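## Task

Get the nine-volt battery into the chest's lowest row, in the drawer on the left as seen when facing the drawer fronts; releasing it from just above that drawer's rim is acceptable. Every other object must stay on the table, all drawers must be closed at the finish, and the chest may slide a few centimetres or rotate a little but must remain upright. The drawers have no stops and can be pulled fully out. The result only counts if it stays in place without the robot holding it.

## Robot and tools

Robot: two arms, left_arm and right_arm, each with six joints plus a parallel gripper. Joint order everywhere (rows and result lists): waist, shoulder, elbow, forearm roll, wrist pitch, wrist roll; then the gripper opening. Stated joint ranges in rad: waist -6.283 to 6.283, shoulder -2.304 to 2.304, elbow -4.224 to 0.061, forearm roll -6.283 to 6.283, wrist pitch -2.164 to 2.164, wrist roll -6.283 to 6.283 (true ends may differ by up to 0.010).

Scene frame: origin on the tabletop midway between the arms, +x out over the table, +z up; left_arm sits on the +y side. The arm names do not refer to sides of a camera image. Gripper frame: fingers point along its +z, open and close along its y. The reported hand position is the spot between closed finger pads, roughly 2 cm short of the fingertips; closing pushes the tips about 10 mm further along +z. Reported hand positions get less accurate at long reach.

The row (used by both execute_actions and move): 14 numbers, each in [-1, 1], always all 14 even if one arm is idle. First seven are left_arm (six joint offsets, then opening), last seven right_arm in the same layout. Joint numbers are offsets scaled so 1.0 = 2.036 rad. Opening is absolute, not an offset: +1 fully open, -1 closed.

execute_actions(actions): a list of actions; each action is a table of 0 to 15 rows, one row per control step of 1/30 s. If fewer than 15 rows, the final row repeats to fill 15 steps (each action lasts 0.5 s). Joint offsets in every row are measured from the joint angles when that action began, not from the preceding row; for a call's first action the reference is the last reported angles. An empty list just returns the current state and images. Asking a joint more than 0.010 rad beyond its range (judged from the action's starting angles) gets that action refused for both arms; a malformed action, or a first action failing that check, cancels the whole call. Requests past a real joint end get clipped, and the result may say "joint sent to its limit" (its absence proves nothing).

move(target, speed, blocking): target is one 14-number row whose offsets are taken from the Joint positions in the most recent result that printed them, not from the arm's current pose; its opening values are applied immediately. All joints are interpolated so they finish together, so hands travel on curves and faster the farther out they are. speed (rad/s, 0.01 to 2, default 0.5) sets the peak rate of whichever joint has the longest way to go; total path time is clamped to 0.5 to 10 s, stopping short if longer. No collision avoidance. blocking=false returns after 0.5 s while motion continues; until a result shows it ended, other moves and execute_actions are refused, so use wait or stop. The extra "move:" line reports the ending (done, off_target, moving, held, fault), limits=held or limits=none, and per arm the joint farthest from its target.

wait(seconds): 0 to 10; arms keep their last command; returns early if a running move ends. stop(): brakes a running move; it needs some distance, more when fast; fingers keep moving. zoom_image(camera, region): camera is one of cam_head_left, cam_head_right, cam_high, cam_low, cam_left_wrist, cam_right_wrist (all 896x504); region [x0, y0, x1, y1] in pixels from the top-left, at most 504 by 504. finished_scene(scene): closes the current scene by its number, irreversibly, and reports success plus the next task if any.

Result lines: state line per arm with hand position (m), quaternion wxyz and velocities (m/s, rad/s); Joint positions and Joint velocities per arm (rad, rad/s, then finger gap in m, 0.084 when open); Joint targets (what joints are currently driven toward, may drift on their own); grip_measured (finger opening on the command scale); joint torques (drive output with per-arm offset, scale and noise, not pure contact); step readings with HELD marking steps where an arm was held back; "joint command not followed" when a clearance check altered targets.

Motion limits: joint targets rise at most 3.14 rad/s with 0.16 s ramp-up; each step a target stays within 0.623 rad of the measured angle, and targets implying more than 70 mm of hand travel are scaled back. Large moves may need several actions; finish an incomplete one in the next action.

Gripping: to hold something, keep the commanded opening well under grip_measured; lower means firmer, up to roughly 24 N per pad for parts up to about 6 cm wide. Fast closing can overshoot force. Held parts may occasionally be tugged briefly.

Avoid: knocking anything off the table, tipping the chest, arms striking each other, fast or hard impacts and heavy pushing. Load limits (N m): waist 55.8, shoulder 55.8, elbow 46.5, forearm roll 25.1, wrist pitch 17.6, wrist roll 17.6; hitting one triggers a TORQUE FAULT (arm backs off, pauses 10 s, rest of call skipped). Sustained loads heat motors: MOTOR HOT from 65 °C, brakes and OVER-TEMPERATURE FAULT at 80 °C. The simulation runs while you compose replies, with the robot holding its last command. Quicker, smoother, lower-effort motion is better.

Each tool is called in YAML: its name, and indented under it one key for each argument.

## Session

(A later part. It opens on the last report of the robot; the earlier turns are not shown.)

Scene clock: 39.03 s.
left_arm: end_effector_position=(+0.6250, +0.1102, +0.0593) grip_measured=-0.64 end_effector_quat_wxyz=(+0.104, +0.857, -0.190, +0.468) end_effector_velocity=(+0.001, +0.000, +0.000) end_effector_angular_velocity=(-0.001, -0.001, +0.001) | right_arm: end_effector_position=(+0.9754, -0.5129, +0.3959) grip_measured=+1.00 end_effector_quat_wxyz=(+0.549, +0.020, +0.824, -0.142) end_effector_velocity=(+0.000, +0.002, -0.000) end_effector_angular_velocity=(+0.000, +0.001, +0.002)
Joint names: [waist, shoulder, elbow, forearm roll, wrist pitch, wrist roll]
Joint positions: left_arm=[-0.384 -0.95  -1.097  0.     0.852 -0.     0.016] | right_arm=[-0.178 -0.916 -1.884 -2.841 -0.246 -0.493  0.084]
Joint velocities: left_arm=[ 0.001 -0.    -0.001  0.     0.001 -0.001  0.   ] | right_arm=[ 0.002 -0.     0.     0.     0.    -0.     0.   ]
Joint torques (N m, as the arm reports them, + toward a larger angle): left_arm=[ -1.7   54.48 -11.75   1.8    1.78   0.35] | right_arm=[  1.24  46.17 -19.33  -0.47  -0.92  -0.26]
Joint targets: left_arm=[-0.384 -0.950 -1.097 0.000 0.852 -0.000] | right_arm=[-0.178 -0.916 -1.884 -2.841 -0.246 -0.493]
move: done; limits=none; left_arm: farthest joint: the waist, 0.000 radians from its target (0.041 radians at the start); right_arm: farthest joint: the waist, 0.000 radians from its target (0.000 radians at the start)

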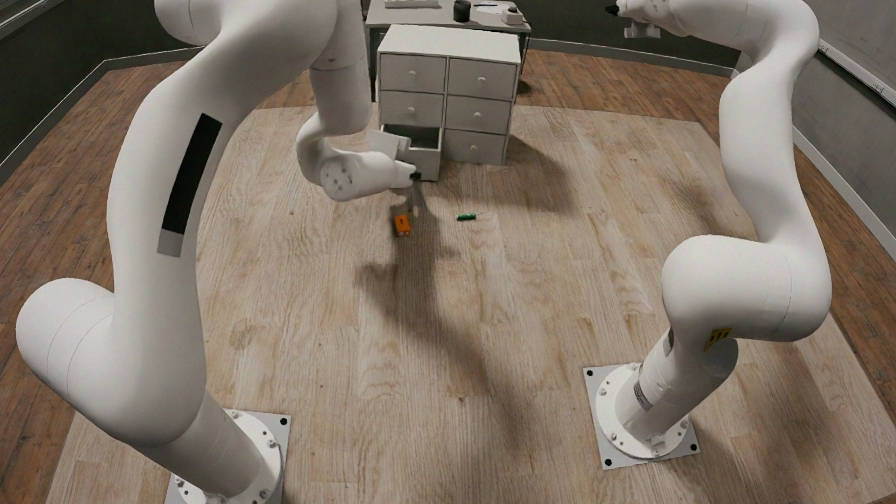

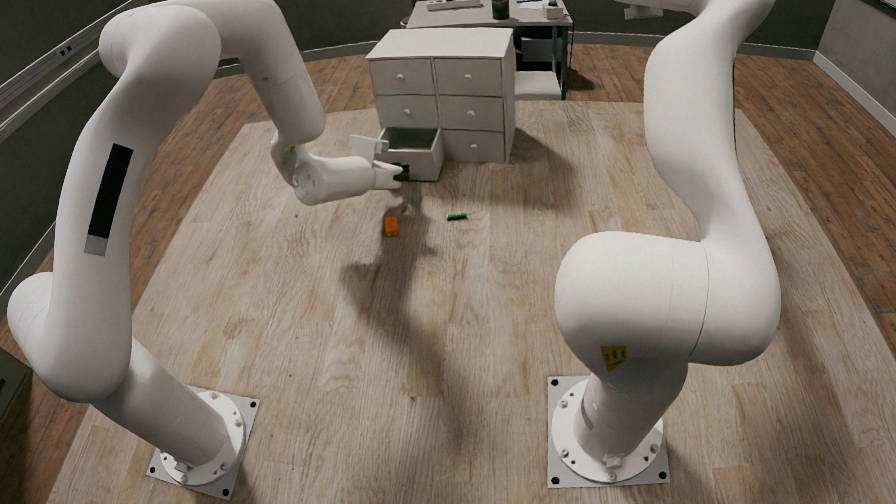

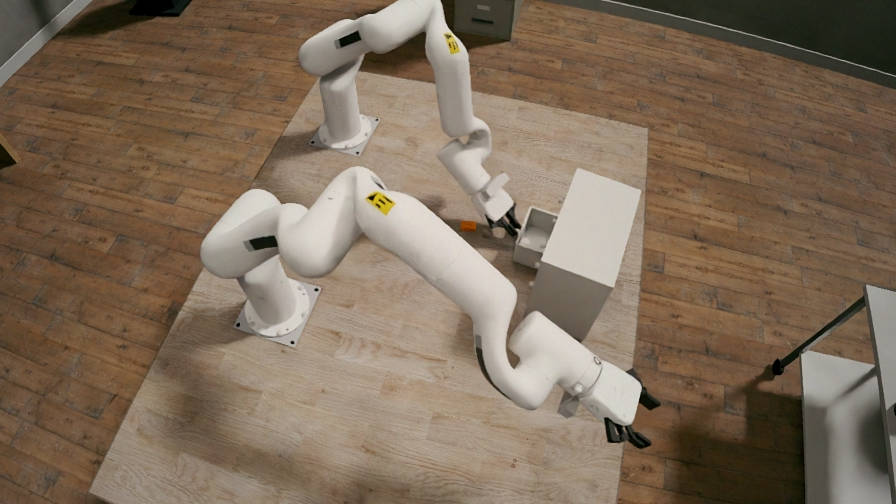

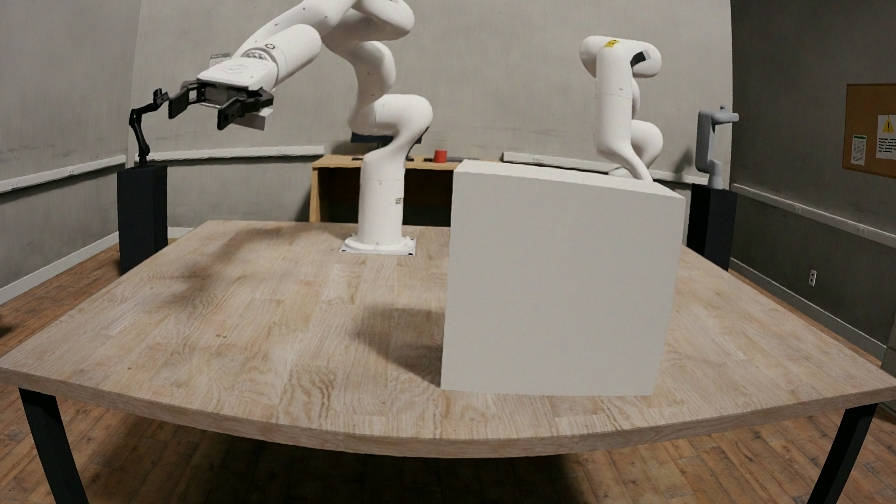

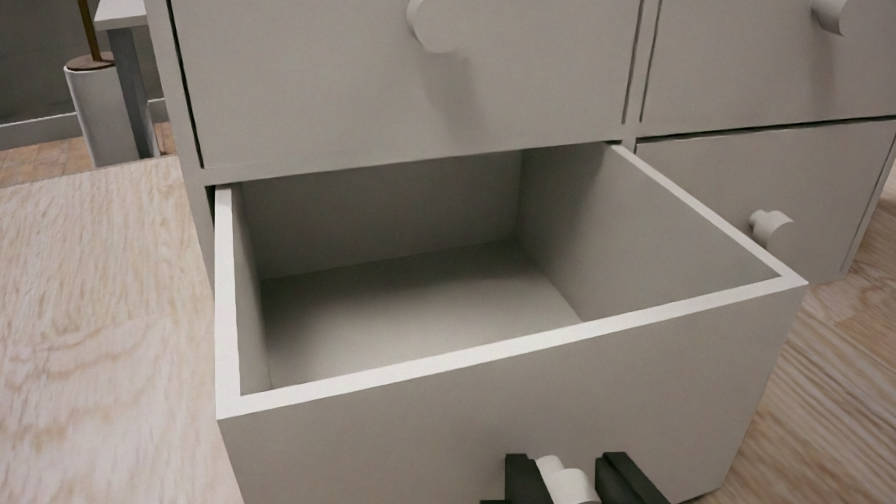

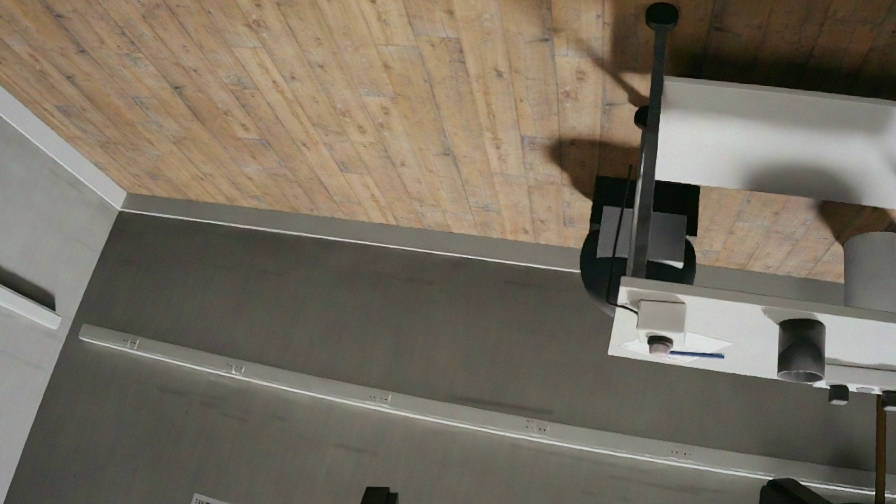

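execute_actions:
  actions:
    - [[0,0,0,0,0,0,1,0,0,0,0,0,0,1]]
    - [[0,0.03,0.06,0,0.03,0,1,0,0,0,0,0,0,1]]

move:
  target: [-0.048,0.053,-0.163,0,-0.706,-0.349,1,0,0,0,0,0,0,1]
  speed: 0.9

Scene clock: 51.80 s.
left_arm: end_effector_position=(+0.5897, +0.1267, +0.0662) grip_measured=+1.00 end_effector_quat_wxyz=(+0.104, +0.857, -0.190, +0.468) end_effector_velocity=(+0.000, +0.001, +0.001) end_effector_angular_velocity=(-0.000, -0.000, +0.001) | right_arm: end_effector_position=(+0.9754, -0.5129, +0.3959) grip_measured=+1.00 end_effector_quat_wxyz=(+0.549, +0.020, +0.824, -0.142) end_effector_velocity=(-0.000, +0.000, -0.000) end_effector_angular_velocity=(+0.001, -0.000, -0.000)
Joint names: [waist, shoulder, elbow, forearm roll, wrist pitch, wrist roll]
Joint positions: left_arm=[-0.384 -0.889 -0.976  0.     0.913 -0.     0.084] | right_arm=[-0.178 -0.916 -1.884 -2.841 -0.246 -0.493  0.084]
Joint velocities: left_arm=[ 0.001  0.001  0.001 -0.     0.     0.     0.   ] | right_arm=[ 0.  0.  0.  0. -0.  0.  0.]
Joint torques (N m, as the arm reports them, + toward a larger angle): left_arm=[-0.44 50.45 -7.97  1.72  1.26 -0.05] | right_arm=[ -0.1   47.98 -17.8   -0.4   -0.94  -0.17]
Joint targets: left_arm=[-0.384 -0.889 -0.975 0.000 0.913 -0.000] | right_arm=[-0.178 -0.916 -1.884 -2.841 -0.246 -0.493]
Step readings (joint positions; steps 1 to 15: 1st action; 16 to 30: 2nd action):
0: left_arm=[-0.384 -0.950 -1.097 0.000 0.852 -0.000] | right_arm=[-0.178 -0.916 -1.884 -2.841 -0.246 -0.493]
1: left_arm=[-0.384 -0.950 -1.097 0.000 0.852 -0.000] | right_arm=[-0.178 -0.916 -1.884 -2.841 -0.246 -0.493]
2: left_arm=[-0.384 -0.950 -1.097 0.000 0.852 0.000] | right_arm=[-0.178 -0.916 -1.884 -2.841 -0.246 -0.493]
4: left_arm=[-0.384 -0.950 -1.098 0.000 0.853 0.000] | right_arm=[-0.178 -0.916 -1.884 -2.841 -0.246 -0.493]
8: left_arm=[-0.384 -0.950 -1.097 0.000 0.852 -0.000] | right_arm=[-0.178 -0.916 -1.884 -2.841 -0.246 -0.493]
15: left_arm=[-0.384 -0.950 -1.097 0.000 0.852 -0.000] | right_arm=[-0.178 -0.916 -1.884 -2.841 -0.246 -0.493]
16: left_arm=[-0.384 -0.950 -1.097 0.000 0.852 -0.000] | right_arm=[-0.178 -0.916 -1.884 -2.841 -0.246 -0.493]
17: left_arm=[-0.384 -0.947 -1.092 0.000 0.856 -0.000] | right_arm=[-0.178 -0.916 -1.884 -2.841 -0.246 -0.493]
19: left_arm=[-0.384 -0.920 -1.038 0.000 0.884 -0.000] | right_arm=[-0.178 -0.916 -1.884 -2.841 -0.246 -0.493]
23: left_arm=[-0.384 -0.889 -0.975 0.000 0.912 -0.000] | right_arm=[-0.178 -0.916 -1.884 -2.841 -0.246 -0.493]
30: Joint positions above

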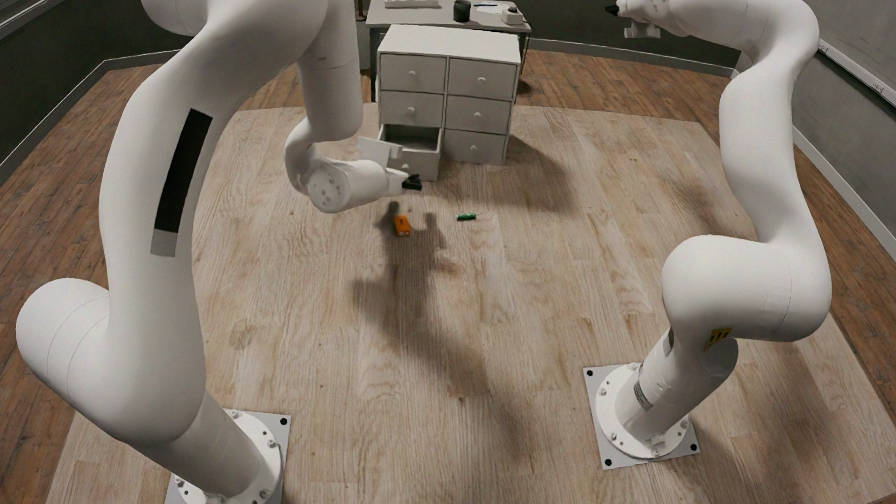

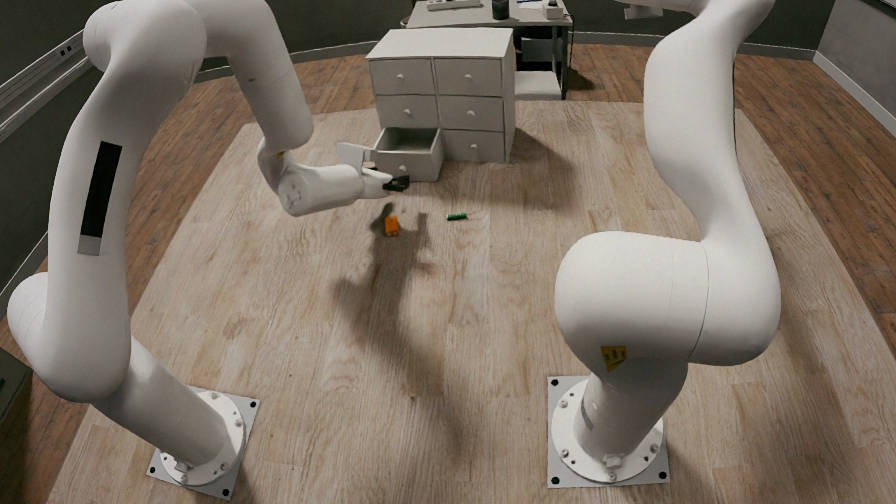

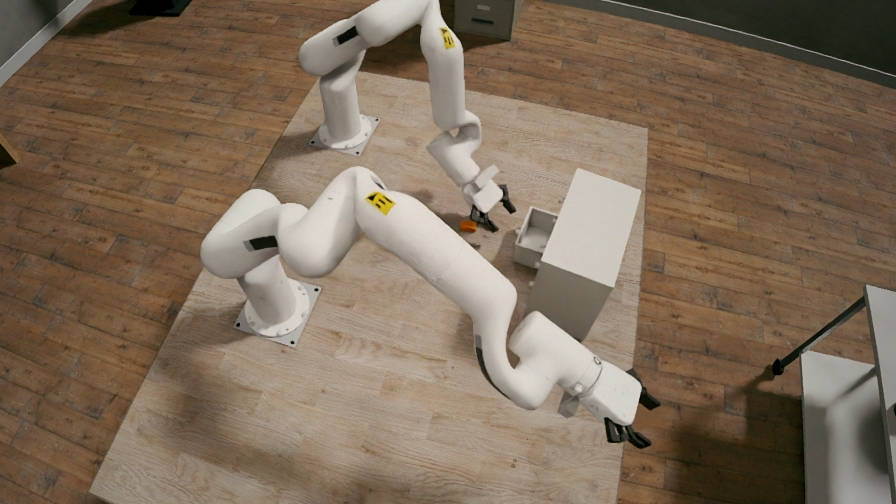

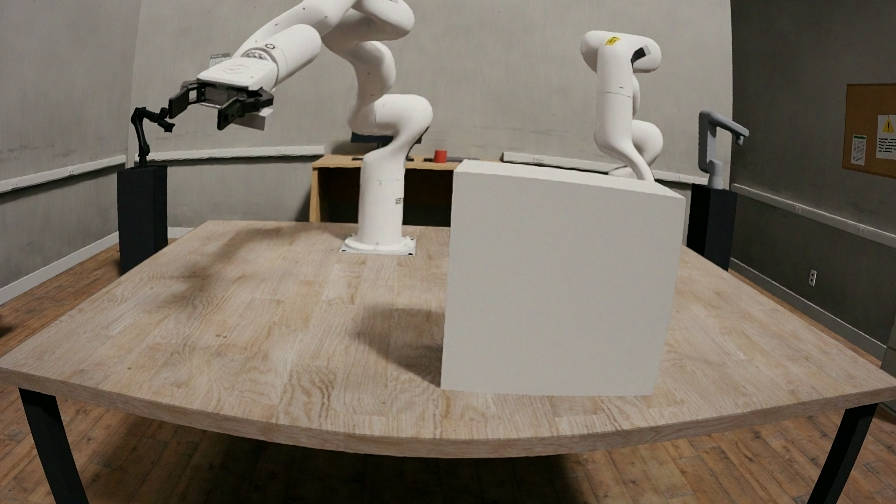

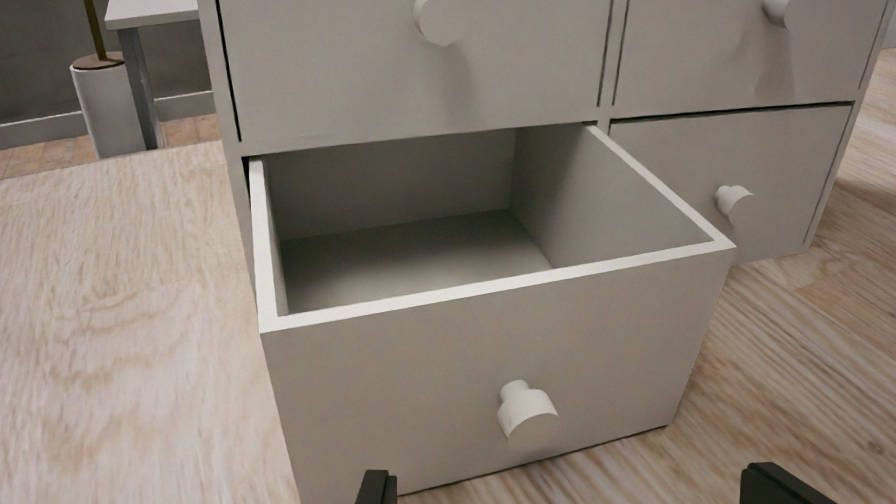

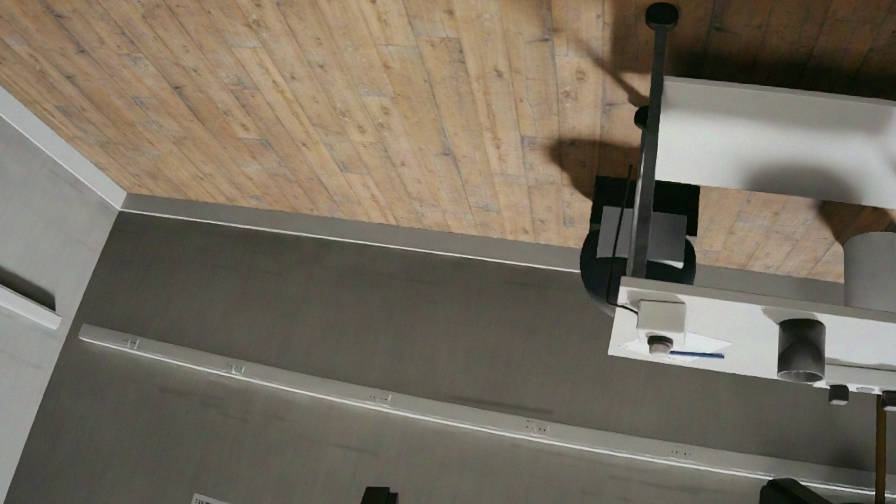

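Scene clock: 53.93 s.
left_arm: end_effector_position=(+0.4927, +0.1054, +0.1033) grip_measured=+1.00 end_effector_quat_wxyz=(+0.001, +0.996, +0.088, +0.001) end_effector_velocity=(+0.000, -0.000, +0.001) end_effector_angular_velocity=(-0.000, -0.000, +0.001) | right_arm: end_effector_position=(+0.9754, -0.5129, +0.3959) grip_measured=+1.00 end_effector_quat_wxyz=(+0.549, +0.020, +0.824, -0.142) end_effector_velocity=(-0.000, +0.000, -0.000) end_effector_angular_velocity=(-0.000, +0.000, -0.000)
Joint names: [waist, shoulder, elbow, forearm roll, wrist pitch, wrist roll]
Joint positions: left_arm=[-0.482 -0.781 -1.307  0.    -0.524 -0.71   0.084] | right_arm=[-0.178 -0.916 -1.884 -2.841 -0.246 -0.493  0.084]
Joint velocities: left_arm=[-0.    -0.    -0.002 -0.    -0.001 -0.001 -0.   ] | right_arm=[ 0.     0.     0.001 -0.    -0.001 -0.     0.   ]
Joint torques (N m, as the arm reports them, + toward a larger angle): left_arm=[  0.87  52.54 -14.4    1.79   0.04  -0.07] | right_arm=[  1.19  45.54 -18.94   0.21  -0.81  -0.13]
Joint targets: left_arm=[-0.482 -0.781 -1.308 0.000 -0.524 -0.711] | right_arm=[-0.178 -0.916 -1.884 -2.841 -0.246 -0.493]
move: done; limits=none; left_arm: farthest joint: the wrist pitch, 0.001 radians from its target (1.437 radians at the start); right_arm: farthest joint: the waist, 0.000 radians from its target (0.000 radians at the start)

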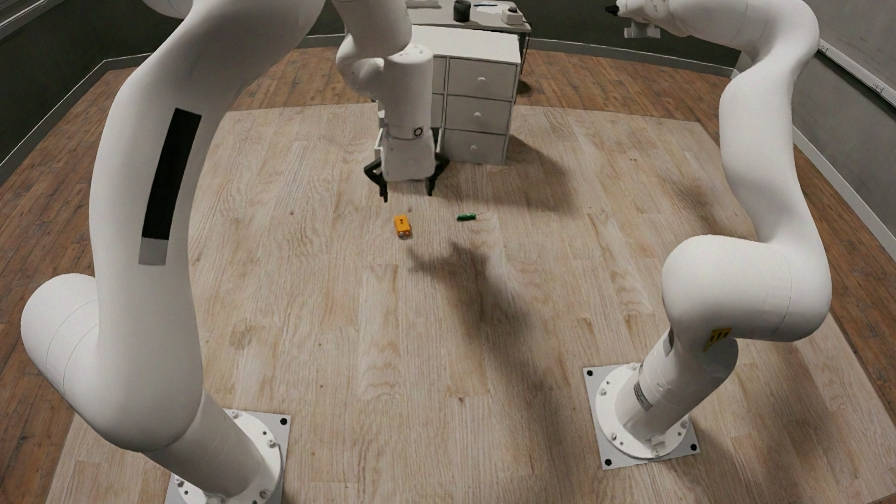

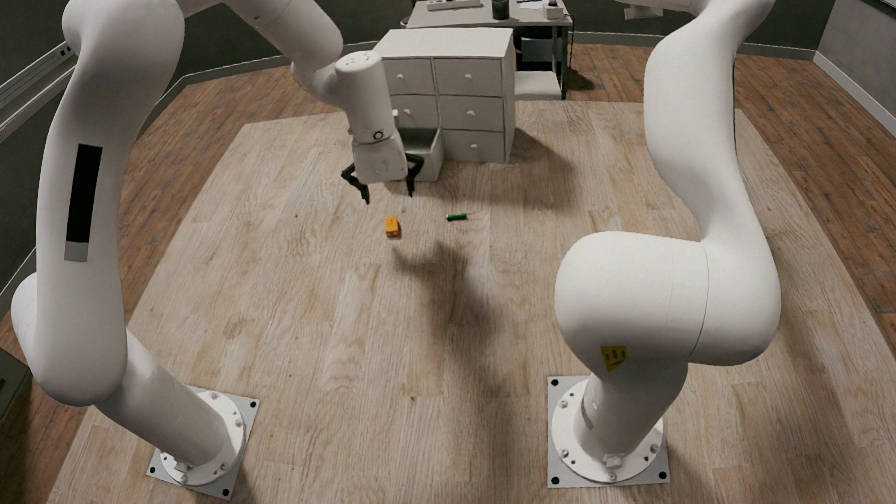

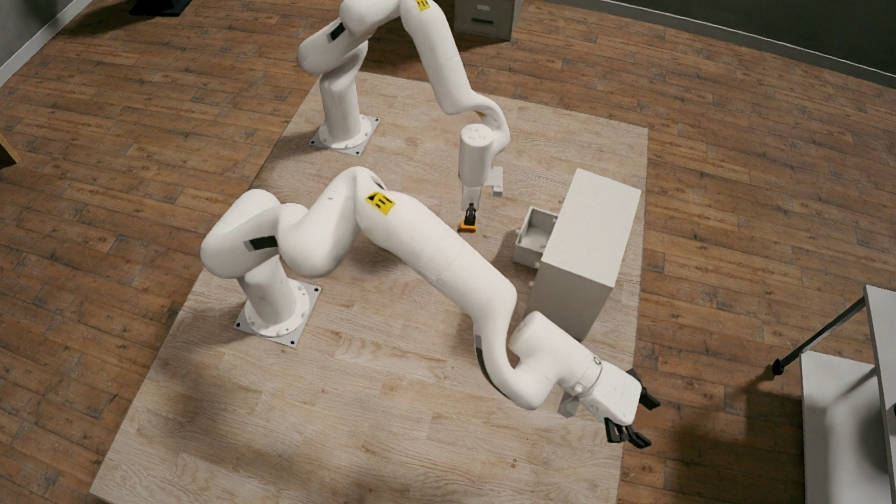

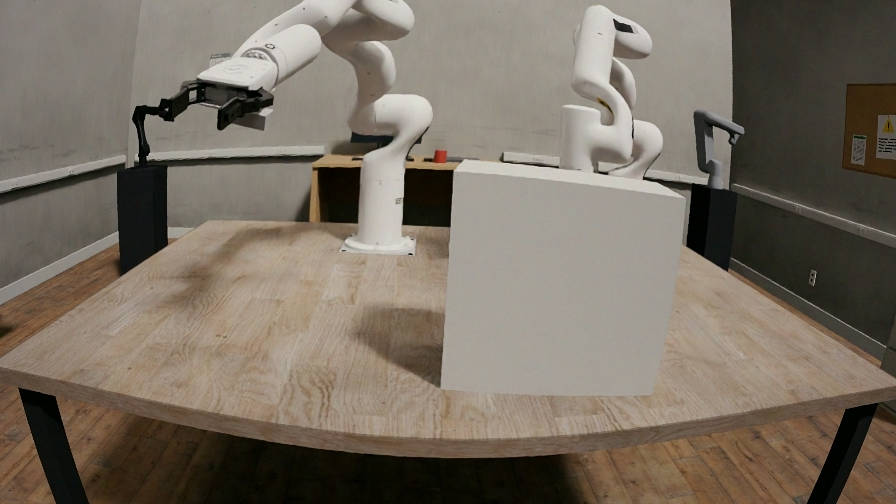

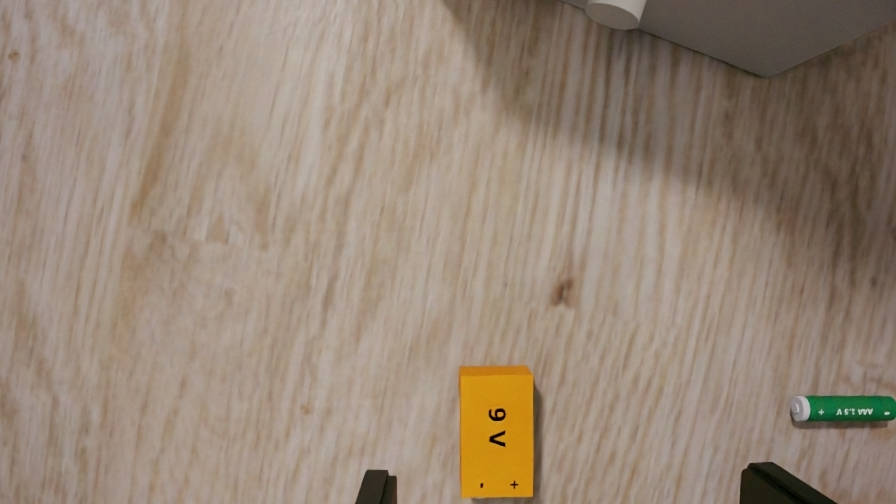

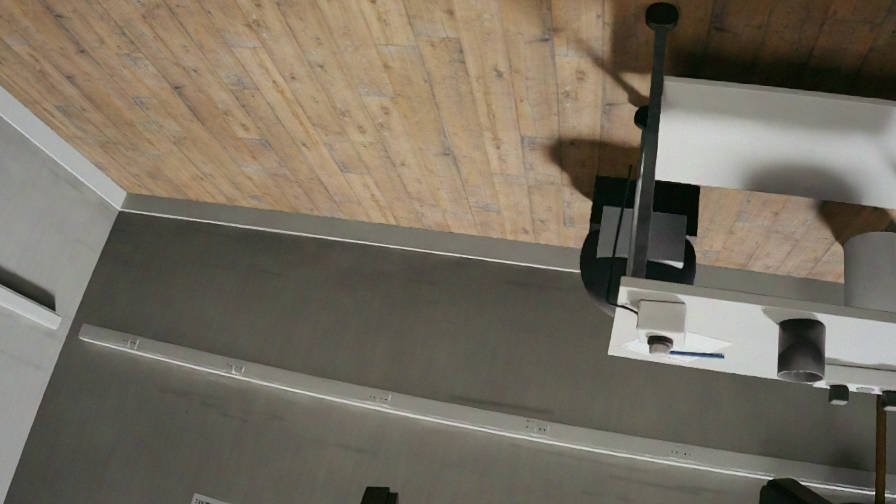

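move:
  target: [0.009,-0.04,0,0,0.04,0,1,0,0,0,0,0,0,1]
  speed: 0.2

Scene clock: 74.70 s.
left_arm: end_effector_position=(+0.4956, +0.1167, +0.0534) grip_measured=+1.00 end_effector_quat_wxyz=(+0.001, +0.995, +0.097, +0.001) end_effector_velocity=(-0.001, +0.002, -0.002) end_effector_angular_velocity=(+0.002, +0.004, +0.002) | right_arm: end_effector_position=(+0.9754, -0.5129, +0.3959) grip_measured=+1.00 end_effector_quat_wxyz=(+0.549, +0.020, +0.824, -0.142) end_effector_velocity=(-0.000, -0.000, -0.000) end_effector_angular_velocity=(-0.000, +0.000, -0.001)
Joint names: [waist, shoulder, elbow, forearm roll, wrist pitch, wrist roll]
Joint positions: left_arm=[-0.463 -0.862 -1.308  0.    -0.442 -0.71   0.084] | right_arm=[-0.178 -0.916 -1.884 -2.841 -0.246 -0.493  0.084]
Joint velocities: left_arm=[ 0.002 -0.002  0.002  0.     0.    -0.     0.   ] | right_arm=[-0.    -0.     0.001  0.    -0.001 -0.    -0.   ]
Joint torques (N m, as the arm reports them, + toward a larger angle): left_arm=[  3.41  53.42 -12.21   1.44   0.49   0.17] | right_arm=[  0.14  45.17 -19.52   0.91  -1.13  -0.34]
Joint targets: left_arm=[-0.463 -0.863 -1.307 0.000 -0.442 -0.710] | right_arm=[-0.178 -0.916 -1.884 -2.841 -0.246 -0.493]
move: done; limits=none; left_arm: farthest joint: the elbow, 0.001 radians from its target (0.001 radians at the start); right_arm: farthest joint: the waist, 0.000 radians from its target (0.000 radians at the start)

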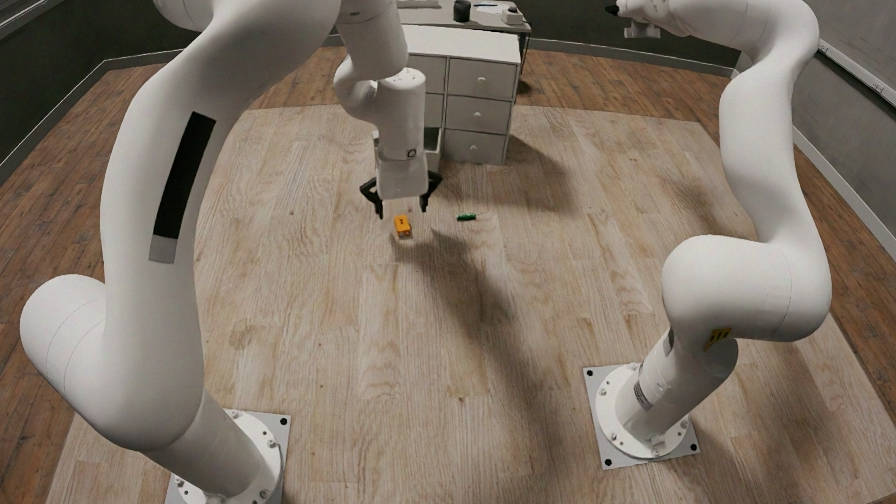

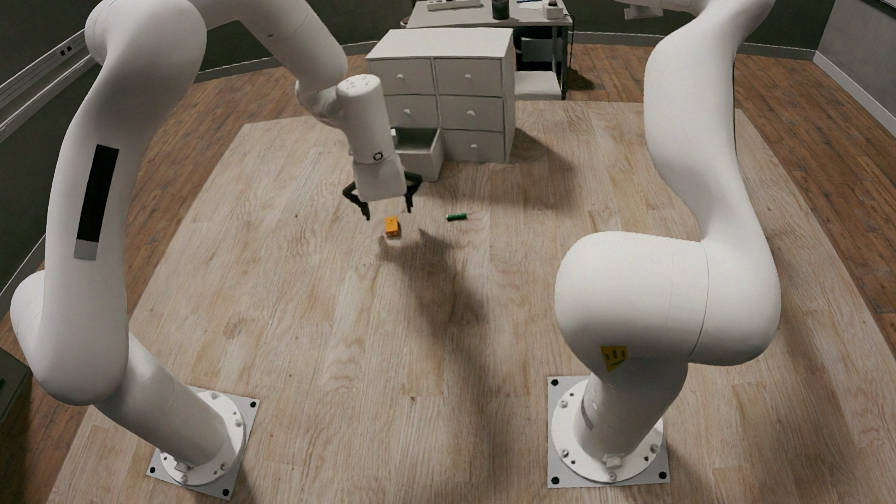

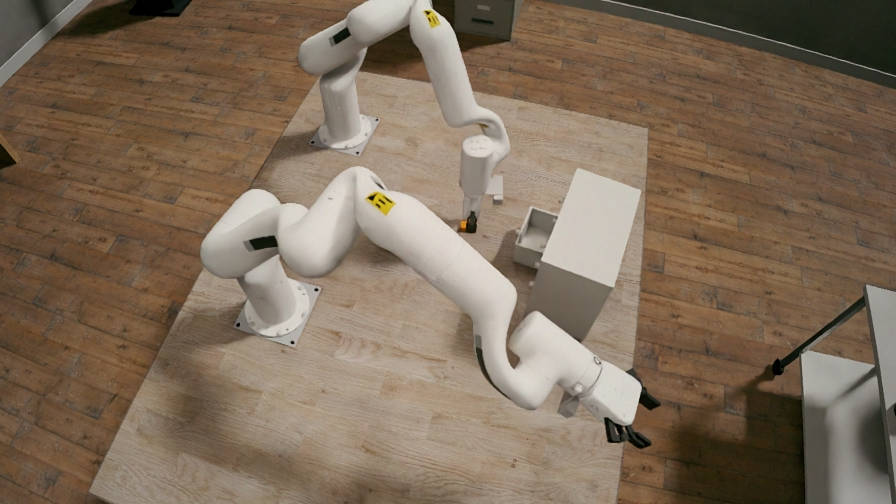

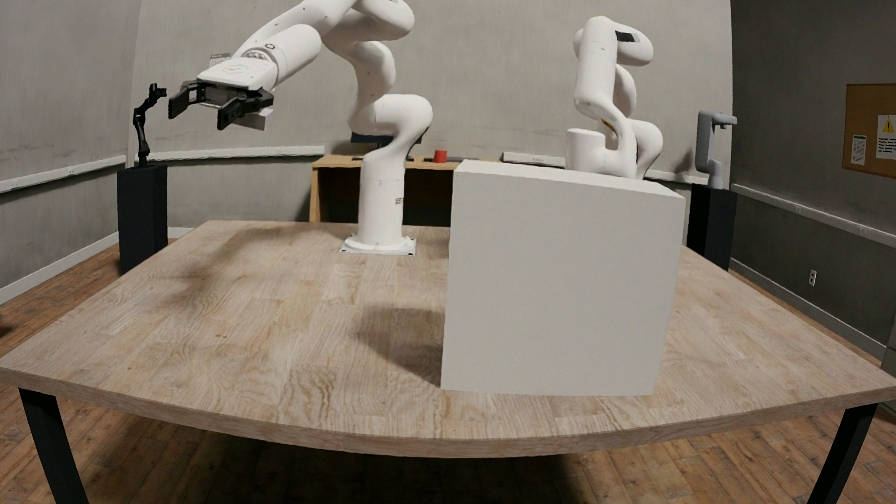

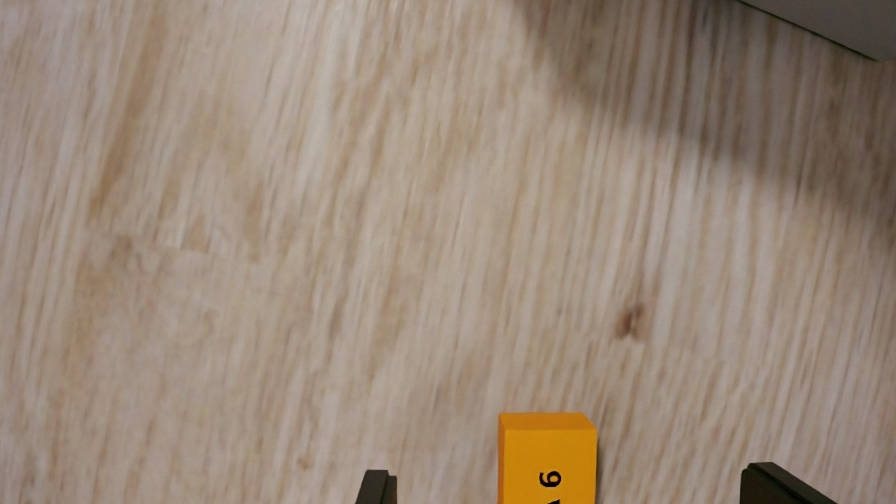

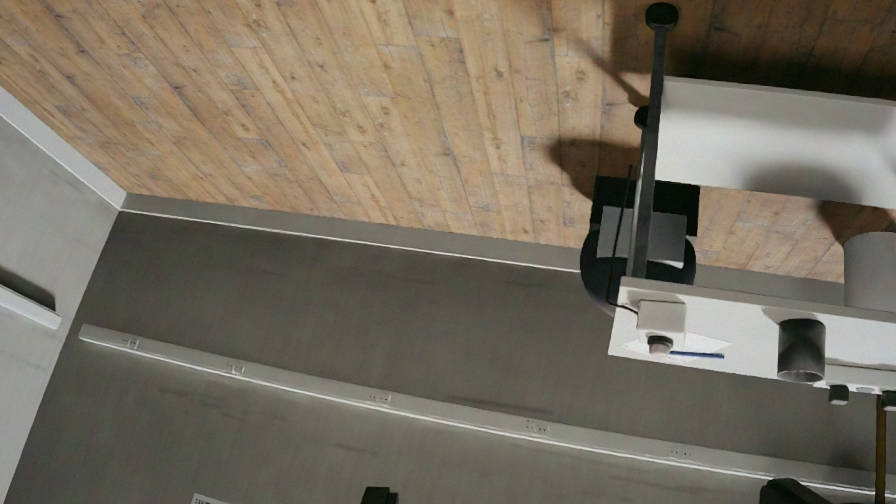

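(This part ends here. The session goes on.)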